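## Task

With the forceps T1, take every vial in carrier TC other than white 6 and stand it in an empty well of rack R1. Make sure white 6 stands in TC well D7, fetching it from R1 if it is not already there. Carry TC from transfer nest N1 to raised nest N2 so it lies flat inside N2's locators, with TC's well A1 at the N2 corner labelled A1. Return T1 to holder H1 with both tips in one slot, and leave H1 upright and flat on its base. Each moved vial must rest on the bottom of its well. Every vial you did not move must still stand in its own well, and R1 must stay seated in its nest. Nothing may rely on the robot holding it at the end: release everything and pull the grippers away.

## Robot and tools

Robot and scene. Two arms, left_arm and right_arm, each with a parallel gripper. N1 sits between the arms and N2 is on the right arm's side. A vial is identified by its cap colour plus the digit on the cap; a line under the digit shows which way up to read it. R1 and TC have well names printed on top (row letters, column numbers, a triangle at A1). Vials are picked up by the cap using the forceps T1, which live in holder H1.

Frames. Printed poses use one scene frame: origin on the table top between the arms, +z up, +x out over the table, left_arm on the +y side. The names left and right do not refer to image sides. Motion offsets are instead given in each gripper's own axes: the fingers point along its +z and close along its y. The reported position is the point between the finger pads, roughly 1 cm short of the tips. Printed hand positions can be wrong, more so at long reach. Mounting plates and the metal frame behind the arms are fixed obstacles.

The 14-number row. Every moving tool uses one row for both arms: dx, dy, dz, rx, ry, rz, opening for left_arm, then the same seven for right_arm, each in [-1, 1]. dx to rz are an offset, not a pose: they are counted from the gripper's measured pose in the most recent result showing it (before any such result in a scene, and for later calls within one reply, from where the gripper is when the action begins). Scale: 1.0 equals 0.6 m of translation or 180 degrees; rx, ry, rz form a single rotation vector. Opening is absolute: +1 fully open (0.094 m), -1 closed. An arm meant to stay still should get the offset back to its wanted spot in the first call of a reply and zeros afterwards; all-zero offsets pull it back to the reference pose and may let it sag. Arms tend to finish a centimetre or more low, so aim a bit higher when needed.

Tools.
- execute_actions: actions is a list holding one item or none. Empty list: just returns the state (with pictures). {"rows": [...], "steps": n}: up to 15 rows, n from 10 to 15 steps of 1/30 s (default 15); each row is one step, the last row repeats, and every row is measured from the same reference pose, not from the previous row. {"steps": n} alone is a wait of up to 300 steps counted from the last result. pictures (true/false) adds camera images.
- move: target is one 14-number row as above; the gripper follows a straight path toward it lasting 0.5 to 10 s. speed is the top path speed in m/s, 0.002 to 0.5, default 0.25 (turning up to twice that in rad/s). Paths do not avoid obstacles or the other arm; faster contact hits harder and a target beyond the contact presses harder. Opening is sent at the start.
- wait: seconds 0 to 10; the robot receives nothing new.
- zoom_image: camera (cam_head_left, cam_head_right, cam_high, cam_low, cam_left_wrist, cam_right_wrist) and region [x0, y0, x1, y1] in pixels, at most 504 by 504, origin at top left.
- finished_scene: scene is the number of the scene to close (1 or 2); it is final.

Motion details. Per step the commanded pose is clipped to within 70 mm and 16 degrees of the measured one; position wins over orientation if both cannot be met. A result is captured 10 steps before an action ends; those steps run while the next reply is being written, and the simulation keeps running during that time. After an action an arm moves at most 70 mm more, so check the pose and send the remainder.

Results. The state line gives each gripper's position (m) and quaternion wxyz. grip_measured is the finger opening on the command scale (off by up to about 1 mm per gripper); to hold something keep commanding about 0.03 below it. "Hand target" shows where the controller is driving. A move: line reports done, off_target, moving, held or fault, plus limits (paced means the pose was clipped; held means a check blocked steps, after which the arm may lurch fast) and the remaining distance. HELD marks steps not sent; "pose unreachable" means the clearance check altered the command; FAULT means an arm stopped. MOTOR HOT appears from 75 °C; at 90 °C and 100 °C the arm is stopped and at 100 °C it drops what it holds, so do not hold loads needlessly. Joint torques are noisy, offset drive outputs.

Avoid. Dropping or knocking anything off the table, slamming, shoving hard, letting the arms touch each other, and leaving anything held. Parts may occasionally be tugged or nudged by outside forces, so verify with cameras before finishing.

Each tool is called after "Call:" as name([rows], argument=value, ...), one row to a line, values as JSON.

## Session

I'll start by looking at the scene.

Call:
execute_actions(actions=[])

Scene clock: 0.00 s of 18600.00 s.
left_arm: end_effector_position=(+0.2915, +0.7737, +0.1497) grip_measured=+1.000 end_effector_quat_wxyz=(+0.549, -0.575, +0.323, +0.514) | right_arm: end_effector_position=(+0.3016, -0.4457, +0.1474) grip_measured=+1.000 end_effector_quat_wxyz=(+0.141, +0.840, +0.433, +0.295)
Joint positions: left_arm=[ 0.644  2.443  1.376  1.408 -1.169  0.009  0.094] | right_arm=[-0.946  1.511  1.144 -0.734 -0.491  1.471  0.094]
Joint velocities: left_arm=[ 0.007 -0.022 -0.007 -0.051 -0.066 -0.051  0.   ] | right_arm=[ 0.012 -0.002 -0.002 -0.007 -0.007 -0.066  0.   ]
Joint torques (N m, as the arm reports them, + toward a larger angle): no reading
Hand target (left_arm): +0.293, +0.774, +0.155; +0.551, -0.573, +0.323, +0.513
Hand target (right_arm): +0.300, -0.444, +0.148; +0.139, +0.840, +0.434, +0.294

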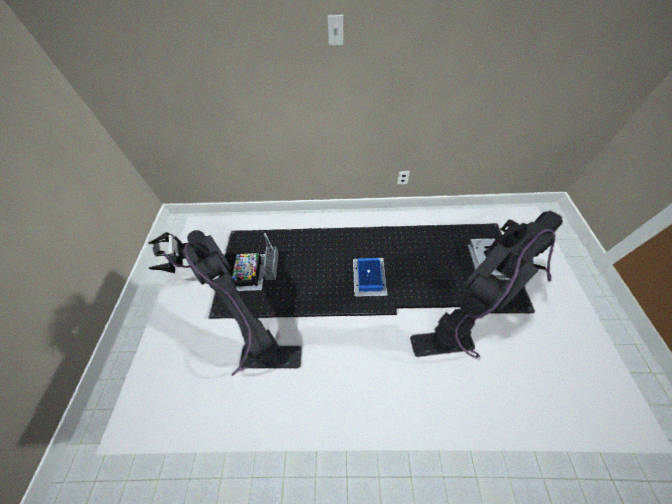

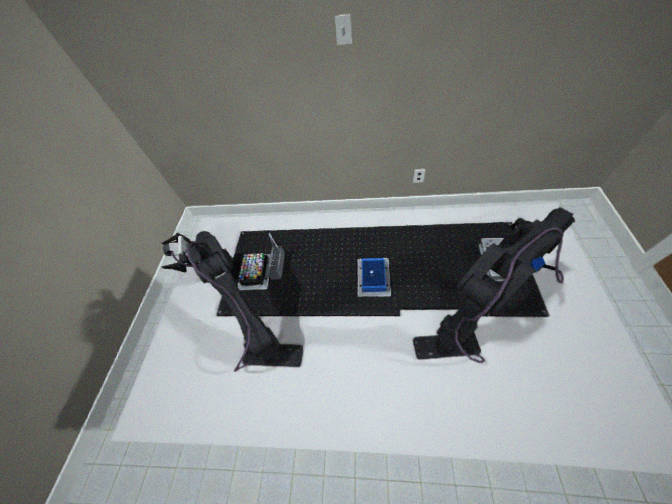

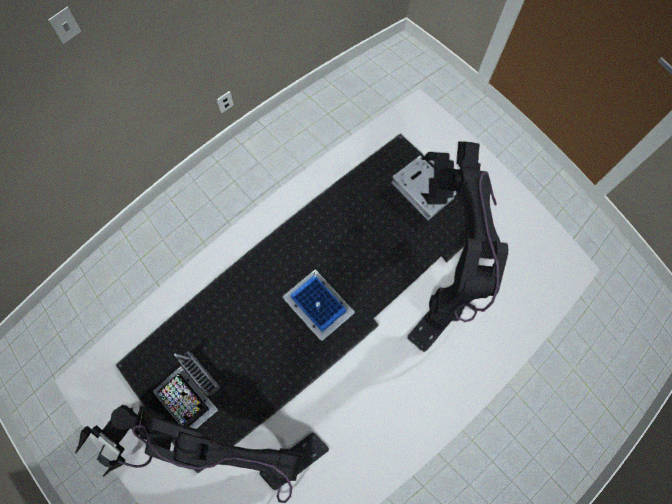

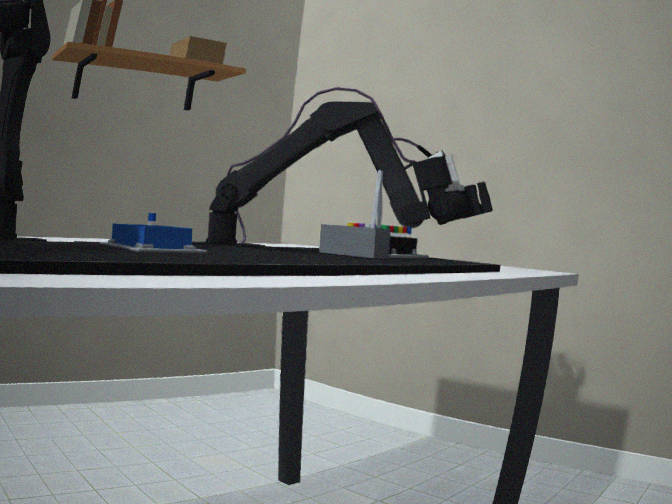

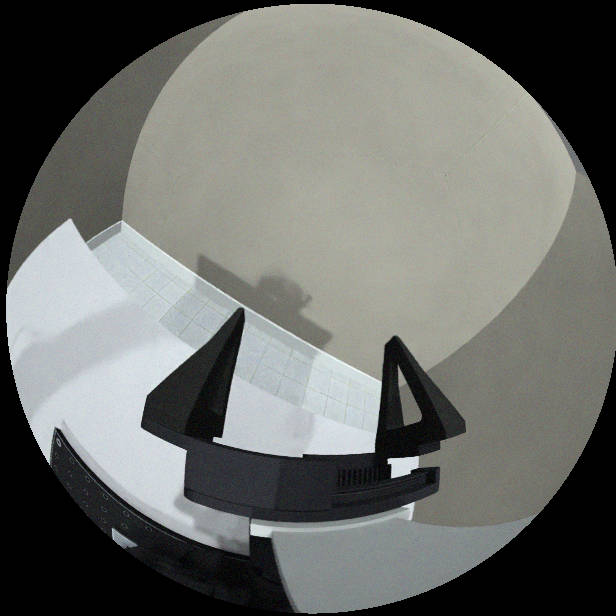

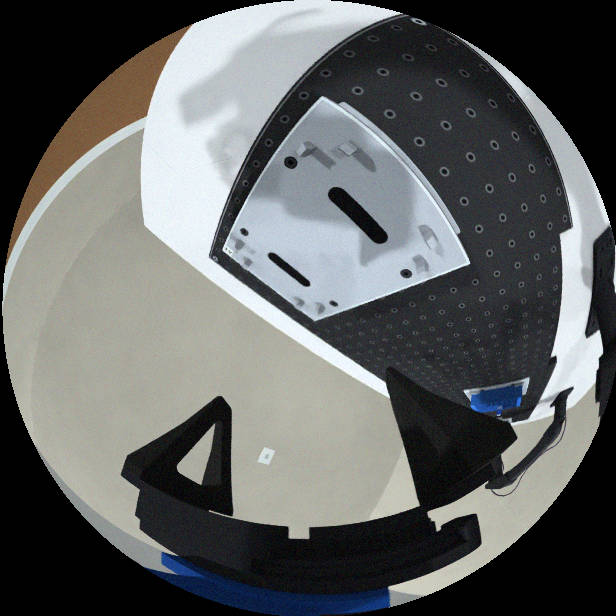

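Call:
zoom_image(camera="cam_high", region=[140, 340, 240, 440])

Call:
zoom_image(camera="cam_high", region=[270, 260, 370, 350])

Call:
zoom_image(camera="cam_low", region=[300, 150, 460, 280])

Call:
zoom_image(camera="cam_head_left", region=[215, 225, 295, 300])

Region (140, 340, 240, 440) of cam_high's 672x504 image, scaled by 5.040, with more detail than that image has.

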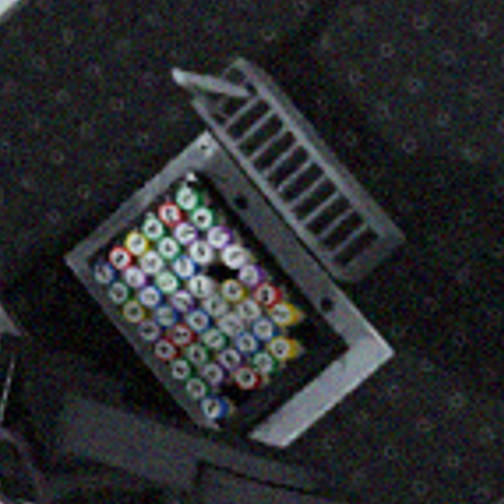

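Region (270, 260, 370, 350) of cam_high's 672x504 image, scaled by 5.040, with more detail than that image has; it fills the top 454 rows of this view, and the rest is white.

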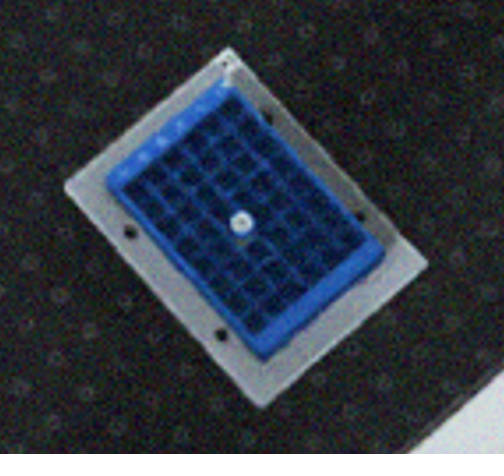

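Region (300, 150, 460, 280) of cam_low's 672x504 image, scaled by 3.150, with more detail than that image has; it fills the top 410 rows of this view, and the rest is white.

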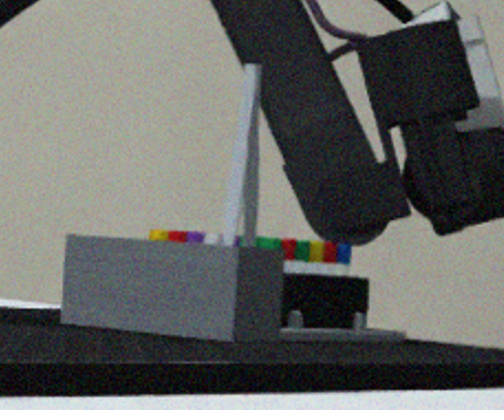

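Region (215, 225, 295, 300) of cam_head_left's 672x504 image, scaled by 6.300, with more detail than that image has; it fills the top 472 rows of this view, and the rest is white.

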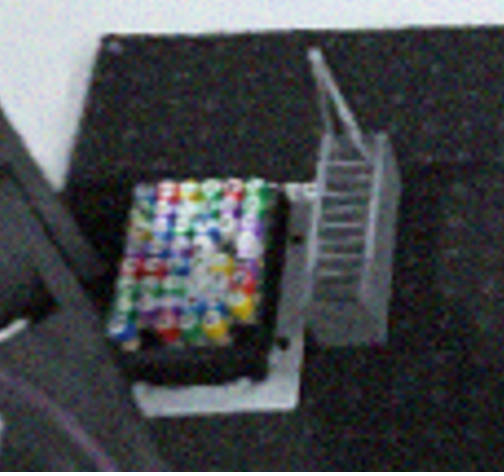

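Call:
move(target=[-0.2365,-0.0749,0.0326,0,0,0,1, 0.062,0.082,-0.131,0,0,0,1], speed=0.3)

Scene clock: 5.77 s of 18600.00 s.
left_arm: end_effector_position=(+0.2900, +0.7726, +0.2885) grip_measured=+1.000 end_effector_quat_wxyz=(+0.545, -0.573, +0.327, +0.517) | right_arm: end_effector_position=(+0.3002, -0.4440, +0.2510) grip_measured=+1.000 end_effector_quat_wxyz=(+0.153, +0.836, +0.434, +0.298)
Joint positions: left_arm=[ 0.644  2.127  1.478  0.985 -1.169  0.017  0.094] | right_arm=[-0.946  1.511  1.548 -1.111 -0.491  1.474  0.094]
Joint velocities: left_arm=[ 0.012  0.002 -0.032 -0.051 -0.022  0.022  0.   ] | right_arm=[-0.002  0.007 -0.002  0.051 -0.051 -0.037  0.   ]
Joint torques (N m, as the arm reports them, + toward a larger angle): left_arm=[  0.04 -10.98   7.5    1.18   0.23  -0.05] | right_arm=[-0.16 -5.68  8.97  0.89 -0.21 -0.07]
Hand target (left_arm): +0.290, +0.773, +0.300; +0.549, -0.574, +0.323, +0.514
Hand target (right_arm): +0.300, -0.445, +0.247; +0.141, +0.840, +0.433, +0.295
Off the commanded pose (left_arm): 0.011 m, 1 deg.
Off the commanded pose (right_arm): 0.004 m, 1 deg.
Kept back: nothing.
After step 90, 1.40 s passed at rest.
move: off_target (left_arm)

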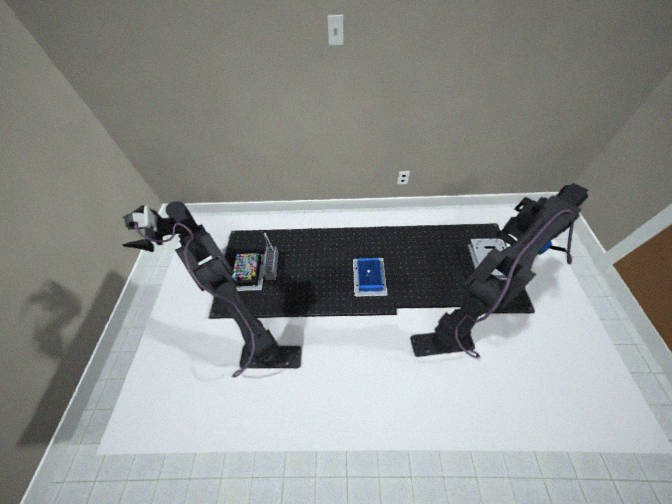

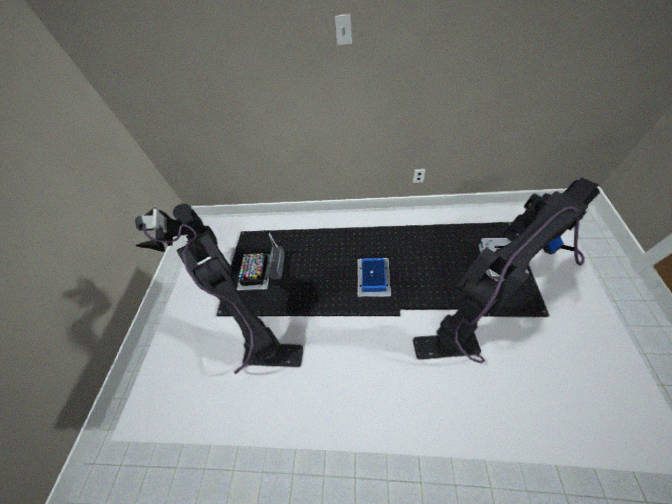

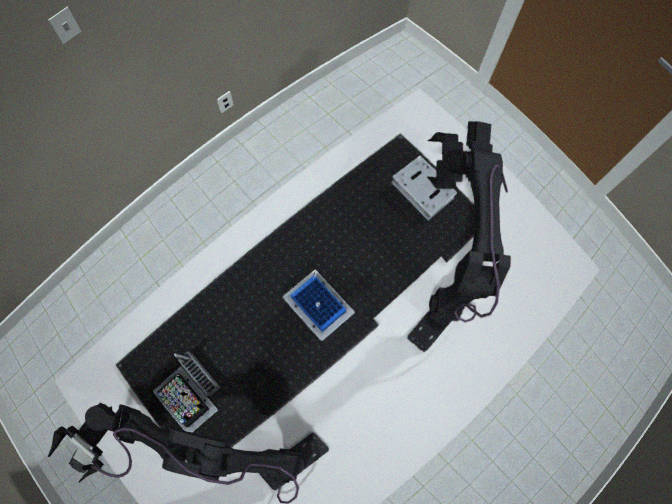

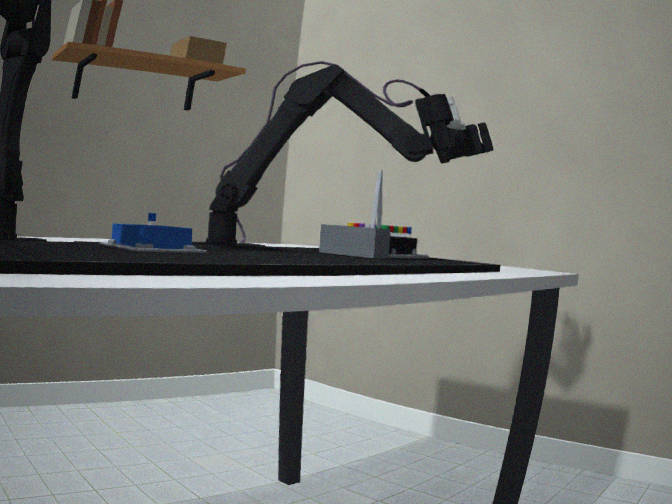

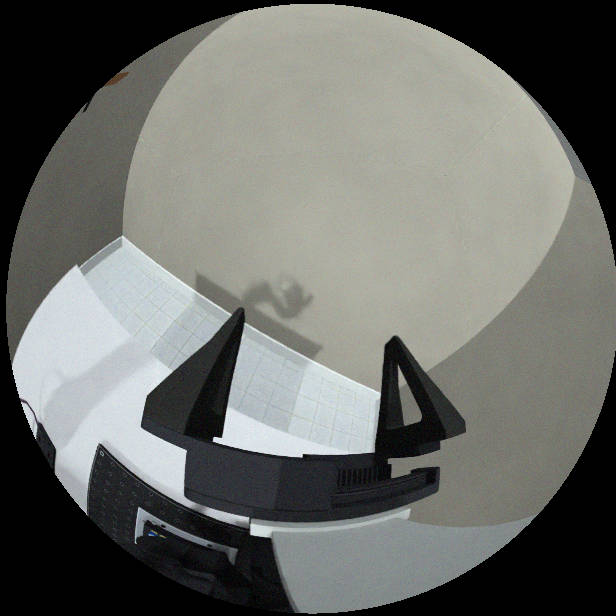

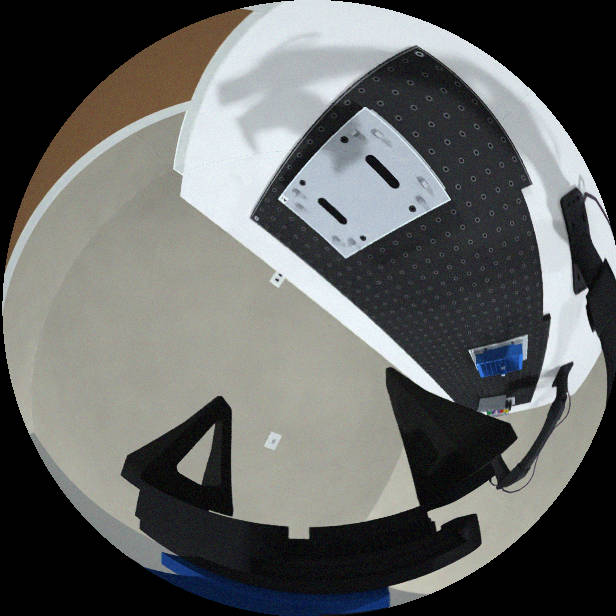

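Call:
move(target=[-0.0005,0.1885,-0.4686,0.431,0.454,0.478,1, 0.4459,-0.5062,-0.0165,0.236,0.121,-0.663,1], speed=0.4)

Scene clock: 12.03 s of 18600.00 s.
left_arm: end_effector_position=(+0.2522, +0.4895, +0.2160) grip_measured=+1.000 end_effector_quat_wxyz=(+0.047, +0.004, +0.998, +0.036) | right_arm: end_effector_position=(+0.2169, -0.0609, +0.1943) grip_measured=+1.000 end_effector_quat_wxyz=(+0.005, +0.006, +1.000, -0.003)
Joint positions: left_arm=[ 0.498  1.737  1.836 -1.553 -0.021  0.485  0.094] | right_arm=[ 0.575  1.624  1.626 -1.568  0.011  0.695  0.094]
Joint velocities: left_arm=[ 0.002 -0.017 -0.007 -0.037  0.037 -0.037  0.   ] | right_arm=[-0.012  0.007 -0.017 -0.066 -0.022  0.007  0.   ]
Joint torques (N m, as the arm reports them, + toward a larger angle): left_arm=[-0.55 -7.25  4.62  0.41  0.17  0.08] | right_arm=[ 0.73 -6.97  8.92  0.19  0.15 -0.08]
Hand target (left_arm): +0.249, +0.483, +0.218; +0.046, +0.012, +0.998, +0.028
Hand target (right_arm): +0.219, -0.060, +0.198; +0.010, -0.001, +1.000, -0.009
Off the commanded pose (left_arm): 0.010 m, 7 deg.
Off the commanded pose (right_arm): 0.013 m, 1 deg.
joint sent to its limit (left arm) — the command would take joint 4 (wrist pitch) past its lower limit, so that joint was sent only as far as its limit.
joint sent to its limit (right arm) — the command would take joint 4 (wrist pitch) past its lower limit, so that joint was sent only as far as its limit.
Kept back: nothing.
move: off_target (left_arm, right_arm)

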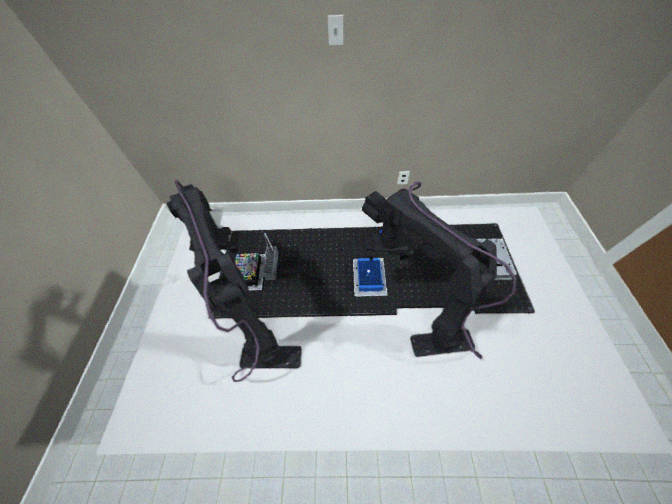

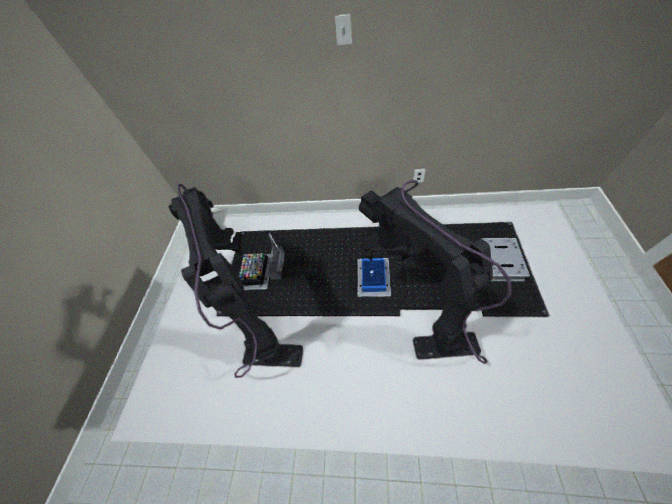

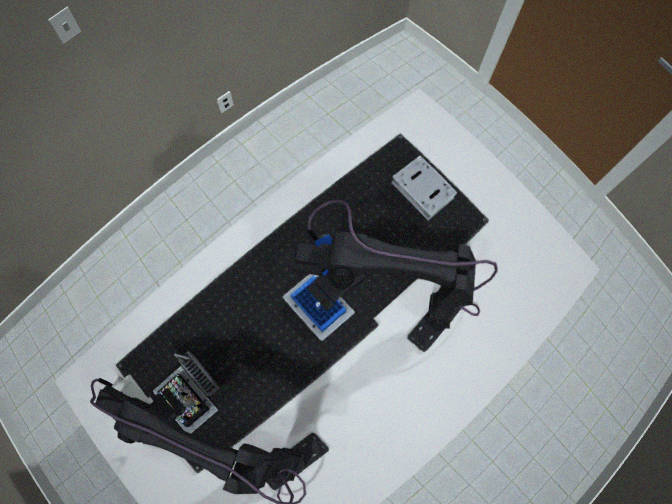

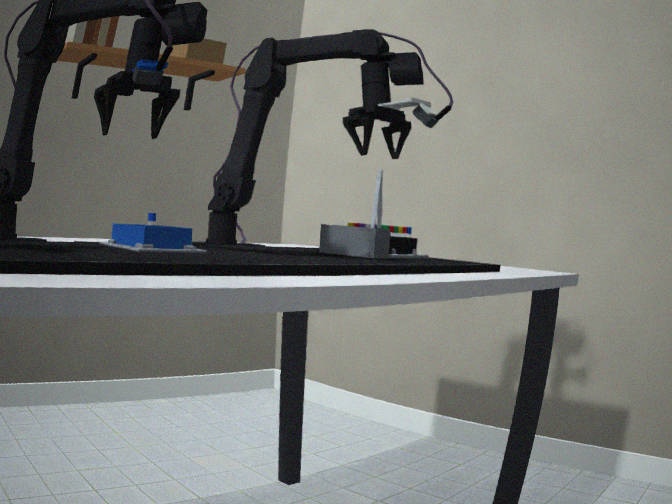

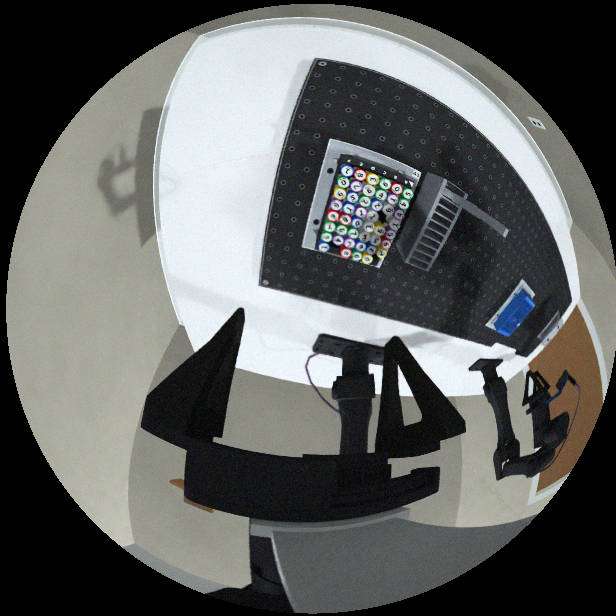

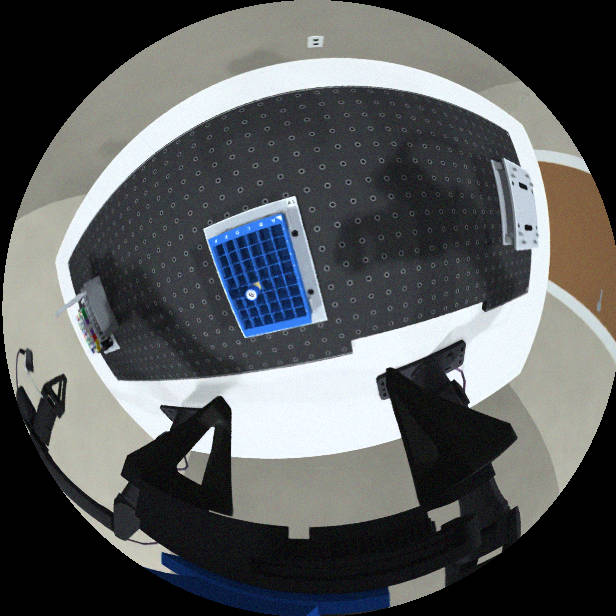

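Call:
zoom_image(camera="cam_left_wrist", region=[295, 135, 435, 275])

Call:
zoom_image(camera="cam_right_wrist", region=[190, 190, 340, 340])

Region (295, 135, 435, 275) of cam_left_wrist's 616x616 image, scaled by 3.600, with more detail than that image has.

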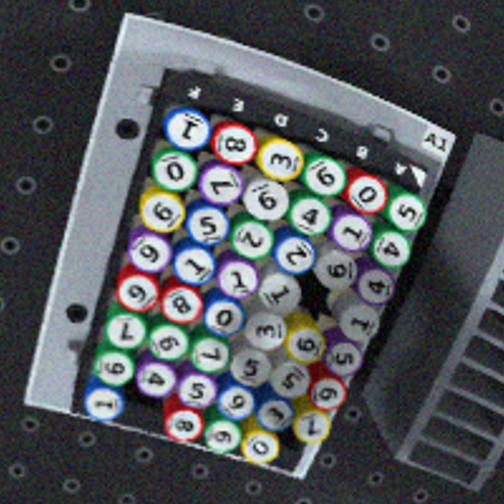

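Region (190, 190, 340, 340) of cam_right_wrist's 616x616 image, scaled by 3.360, with more detail than that image has.

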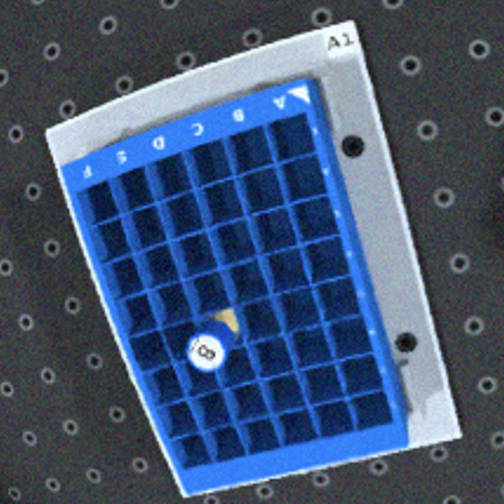

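Call:
zoom_image(camera="cam_left_wrist", region=[350, 170, 410, 230])

Region (350, 170, 410, 230) of cam_left_wrist's 616x616 image, scaled by 8.400, with more detail than that image has.

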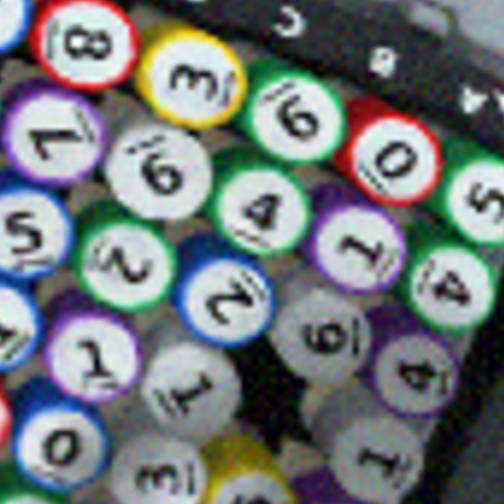

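Call:
zoom_image(camera="cam_left_wrist", region=[395, 165, 515, 275])

Call:
zoom_image(camera="cam_low", region=[310, 60, 470, 270])

Region (395, 165, 515, 275) of cam_left_wrist's 616x616 image, scaled by 4.200, with more detail than that image has; it fills the top 462 rows of this view, and the rest is white.

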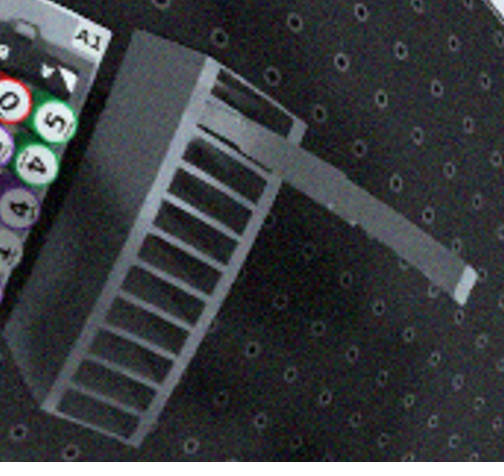

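Region (310, 60, 470, 270) of cam_low's 672x504 image, scaled by 2.400, with more detail than that image has; it fills the left 384 columns of this view, and the rest is white.

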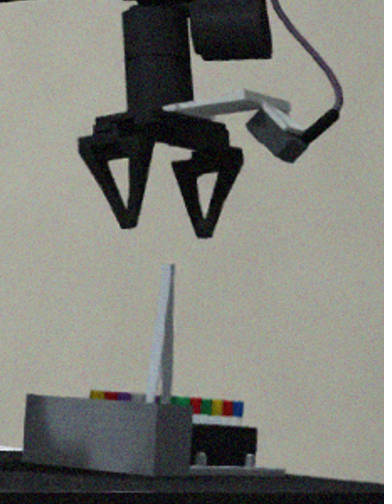

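Call:
move(target=[-0.0372,-0.2608,0.112,0.0225,-0.0367,-0.005,1, 0,0,-0.005,0,0,0,1], speed=0.25)

Scene clock: 25.90 s of 18600.00 s.
left_arm: end_effector_position=(+0.2809, +0.3375, +0.1357) grip_measured=+1.000 end_effector_quat_wxyz=(+0.087, +0.002, +0.996, -0.005) | right_arm: end_effector_position=(+0.2168, -0.0613, +0.1943) grip_measured=+1.000 end_effector_quat_wxyz=(+0.005, +0.005, +1.000, -0.003)
Joint positions: left_arm=[ 0.037  1.591  1.342 -1.149  0.012  0.018  0.094] | right_arm=[ 0.575  1.624  1.626 -1.569  0.012  0.694  0.094]
Joint velocities: left_arm=[-0.017 -0.022 -0.002 -0.007  0.051  0.007  0.   ] | right_arm=[-0.002  0.002  0.012 -0.066 -0.007  0.037  0.   ]
Joint torques (N m, as the arm reports them, + toward a larger angle): left_arm=[-0.24 -7.83  4.42  0.9  -0.08 -0.09] | right_arm=[ 0.11 -7.75  8.14  0.21 -0.01  0.  ]
Hand target (left_arm): +0.283, +0.338, +0.142; +0.106, -0.001, +0.994, -0.001
Hand target (right_arm): +0.217, -0.061, +0.197; +0.005, +0.006, +1.000, -0.003
Off the commanded pose (left_arm): 0.004 m, 2 deg.
Off the commanded pose (right_arm): 0.003 m, 0 deg.
Kept back: nothing.
After step 90, 9.47 s passed at rest.
move: done

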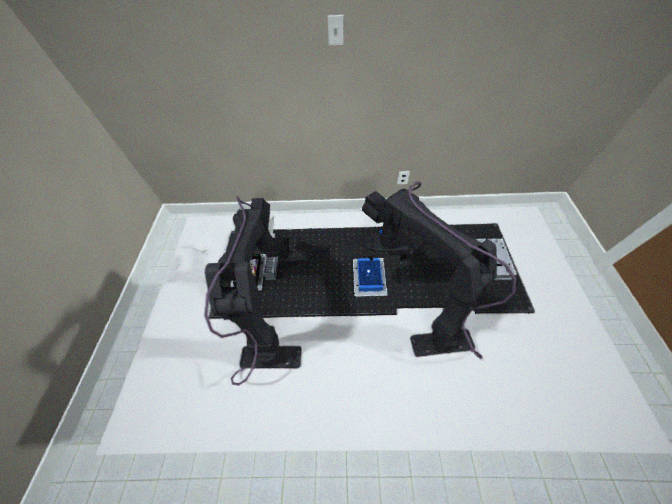

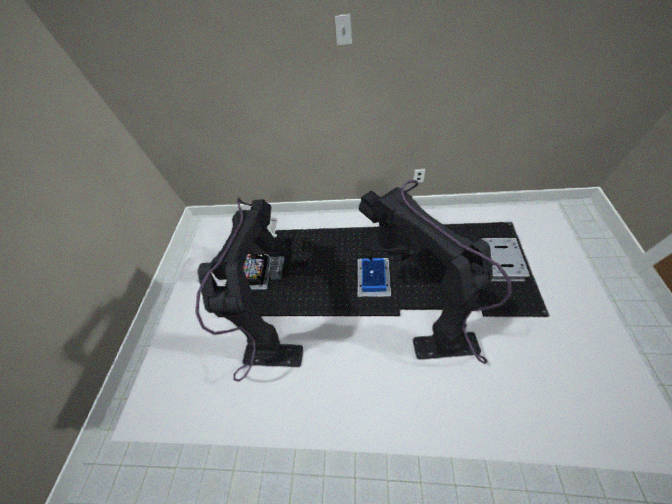

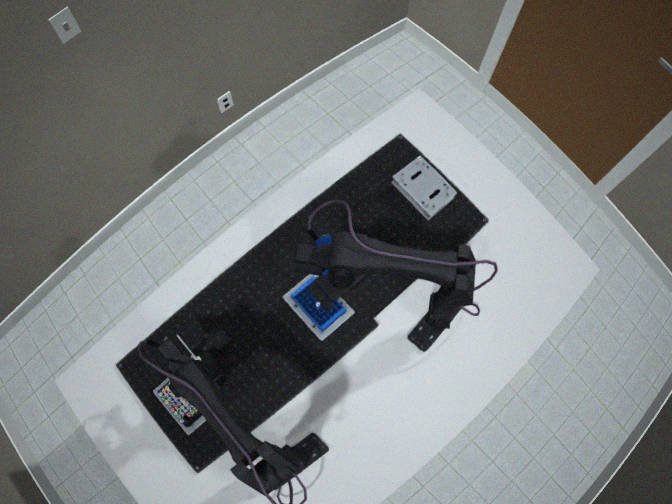

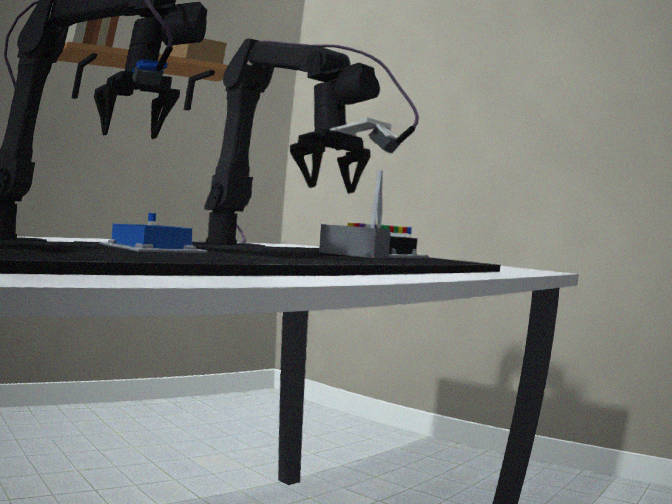

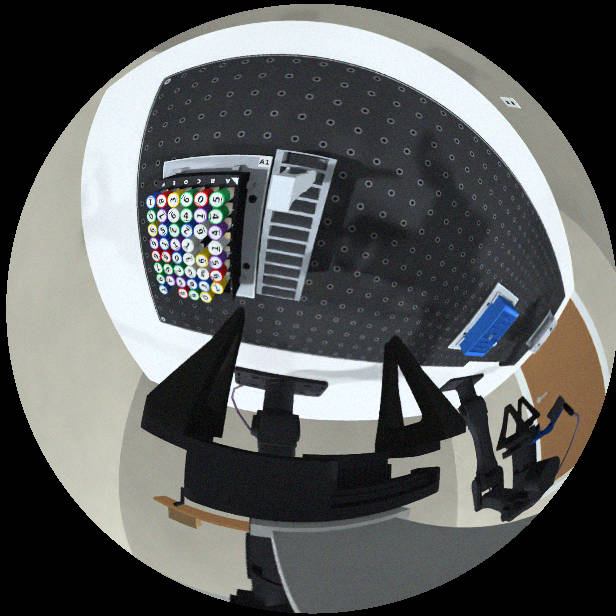

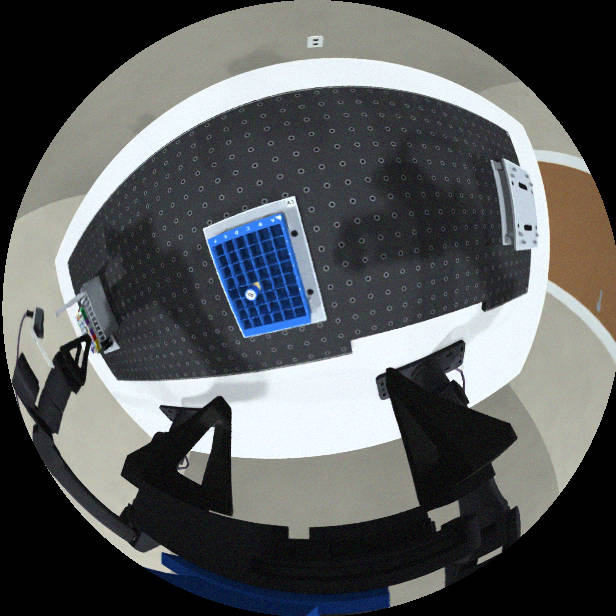

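Call:
zoom_image(camera="cam_left_wrist", region=[230, 140, 400, 310])

Call:
zoom_image(camera="cam_left_wrist", region=[140, 170, 250, 280])

Region (230, 140, 400, 310) of cam_left_wrist's 616x616 image, scaled by 2.965, with more detail than that image has.

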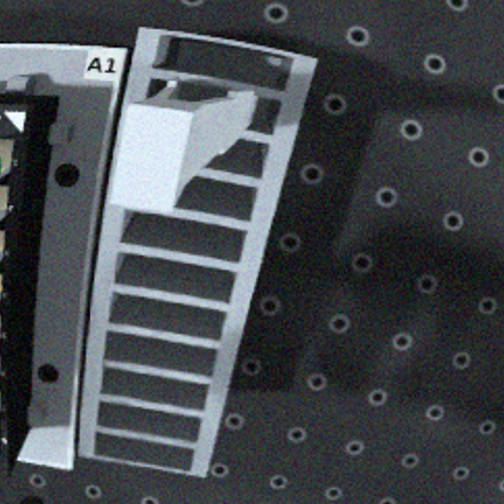

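Region (140, 170, 250, 280) of cam_left_wrist's 616x616 image, scaled by 4.582, with more detail than that image has.

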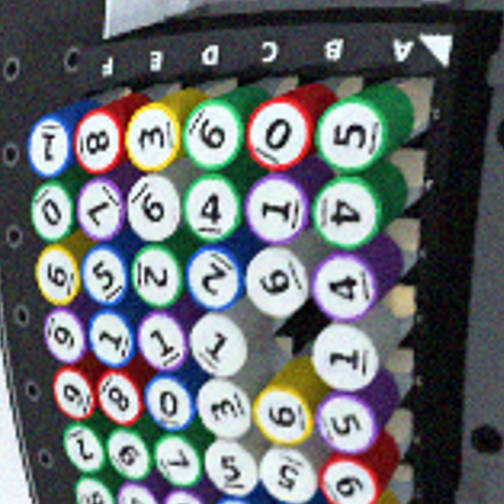

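Call:
move(target=[-0.0997,0.028,0.0107,0,-0.012,0,1, 0,0,-0.005,0,0,0,1], speed=0.15)

Scene clock: 28.60 s of 18600.00 s.
left_arm: end_effector_position=(+0.3329, +0.3538, +0.1319) grip_measured=+1.000 end_effector_quat_wxyz=(+0.091, -0.001, +0.996, -0.001) | right_arm: end_effector_position=(+0.2168, -0.0613, +0.1943) grip_measured=+1.000 end_effector_quat_wxyz=(+0.005, +0.005, +1.000, -0.003)
Joint positions: left_arm=[ 0.079  1.782  1.54  -1.146  0.012  0.055  0.094] | right_arm=[ 0.575  1.624  1.626 -1.569  0.012  0.694  0.094]
Joint velocities: left_arm=[-0.012  0.007  0.002 -0.007 -0.037  0.051  0.   ] | right_arm=[ 0.002 -0.002 -0.007 -0.007 -0.022 -0.066  0.   ]
Joint torques (N m, as the arm reports them, + toward a larger angle): left_arm=[ 0.52 -6.83  7.91  0.72  0.14  0.06] | right_arm=[ 0.07 -7.74  8.11  0.2   0.01 -0.03]
Hand target (left_arm): +0.341, +0.355, +0.140; +0.106, +0.002, +0.994, -0.004
Hand target (right_arm): +0.217, -0.061, +0.197; +0.005, +0.005, +1.000, -0.003
Off the commanded pose (left_arm): 0.011 m, 2 deg.
Off the commanded pose (right_arm): 0.003 m, 0 deg.
Kept back: nothing.
move: off_target (left_arm)

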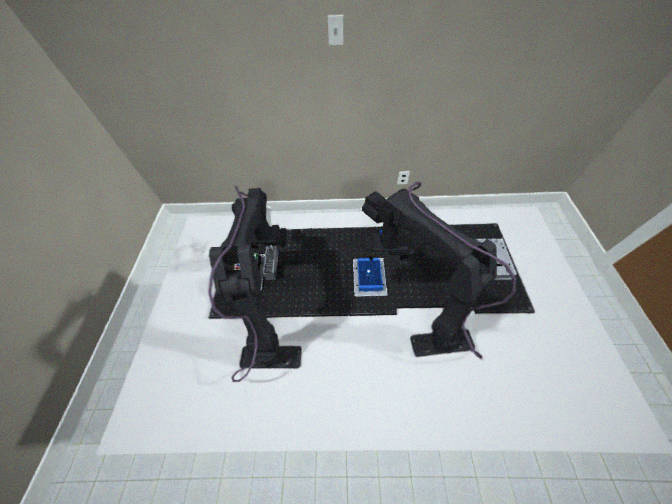

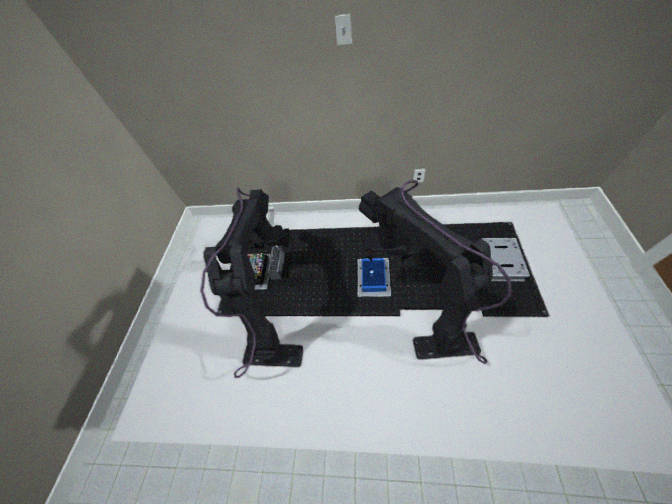

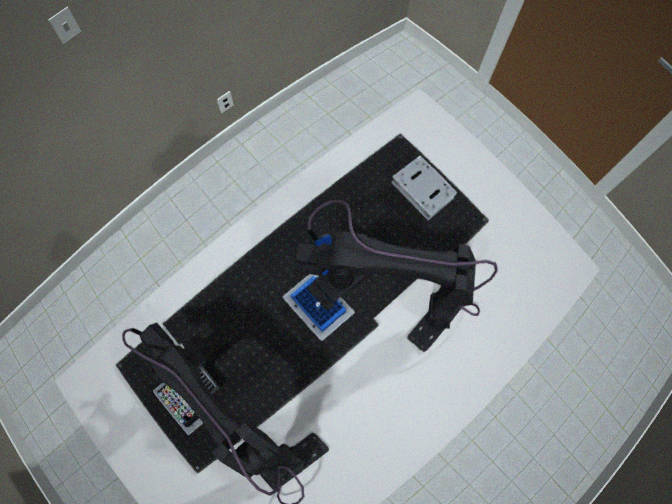

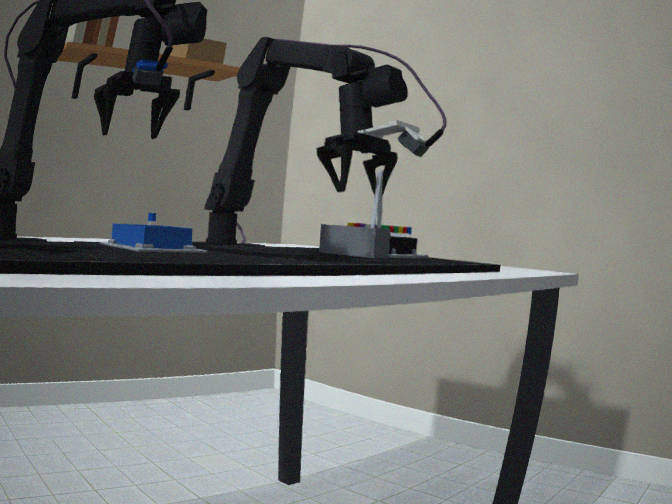

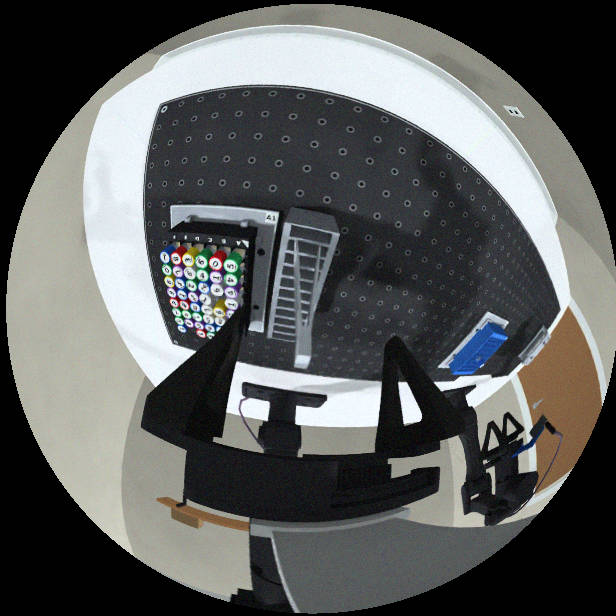

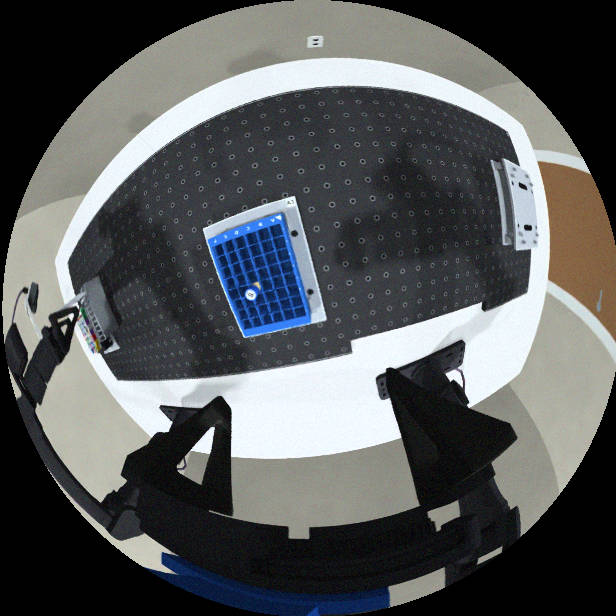

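Call:
zoom_image(camera="cam_right_wrist", region=[20, 270, 130, 380])

Call:
zoom_image(camera="cam_left_wrist", region=[220, 200, 420, 400])

Region (20, 270, 130, 380) of cam_right_wrist's 616x616 image, scaled by 4.582, with more detail than that image has.

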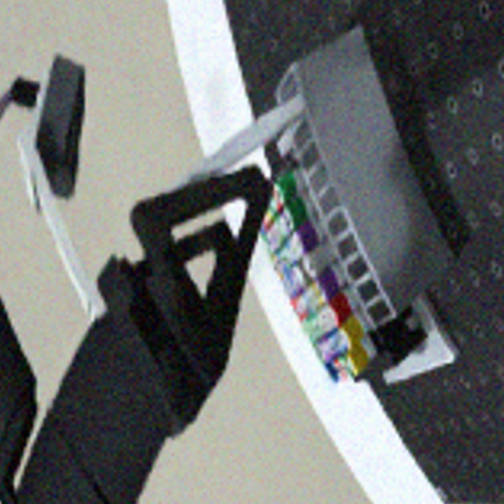

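Region (220, 200, 420, 400) of cam_left_wrist's 616x616 image, scaled by 2.520, with more detail than that image has.

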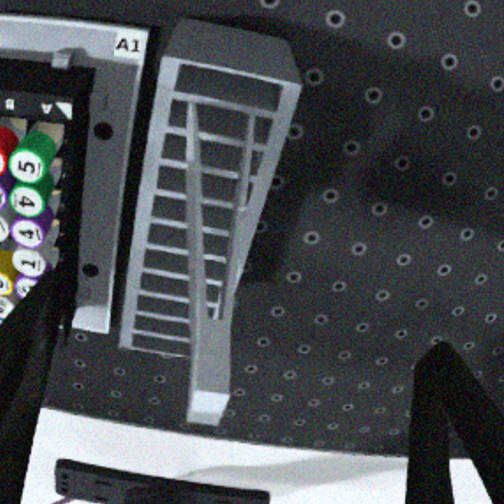

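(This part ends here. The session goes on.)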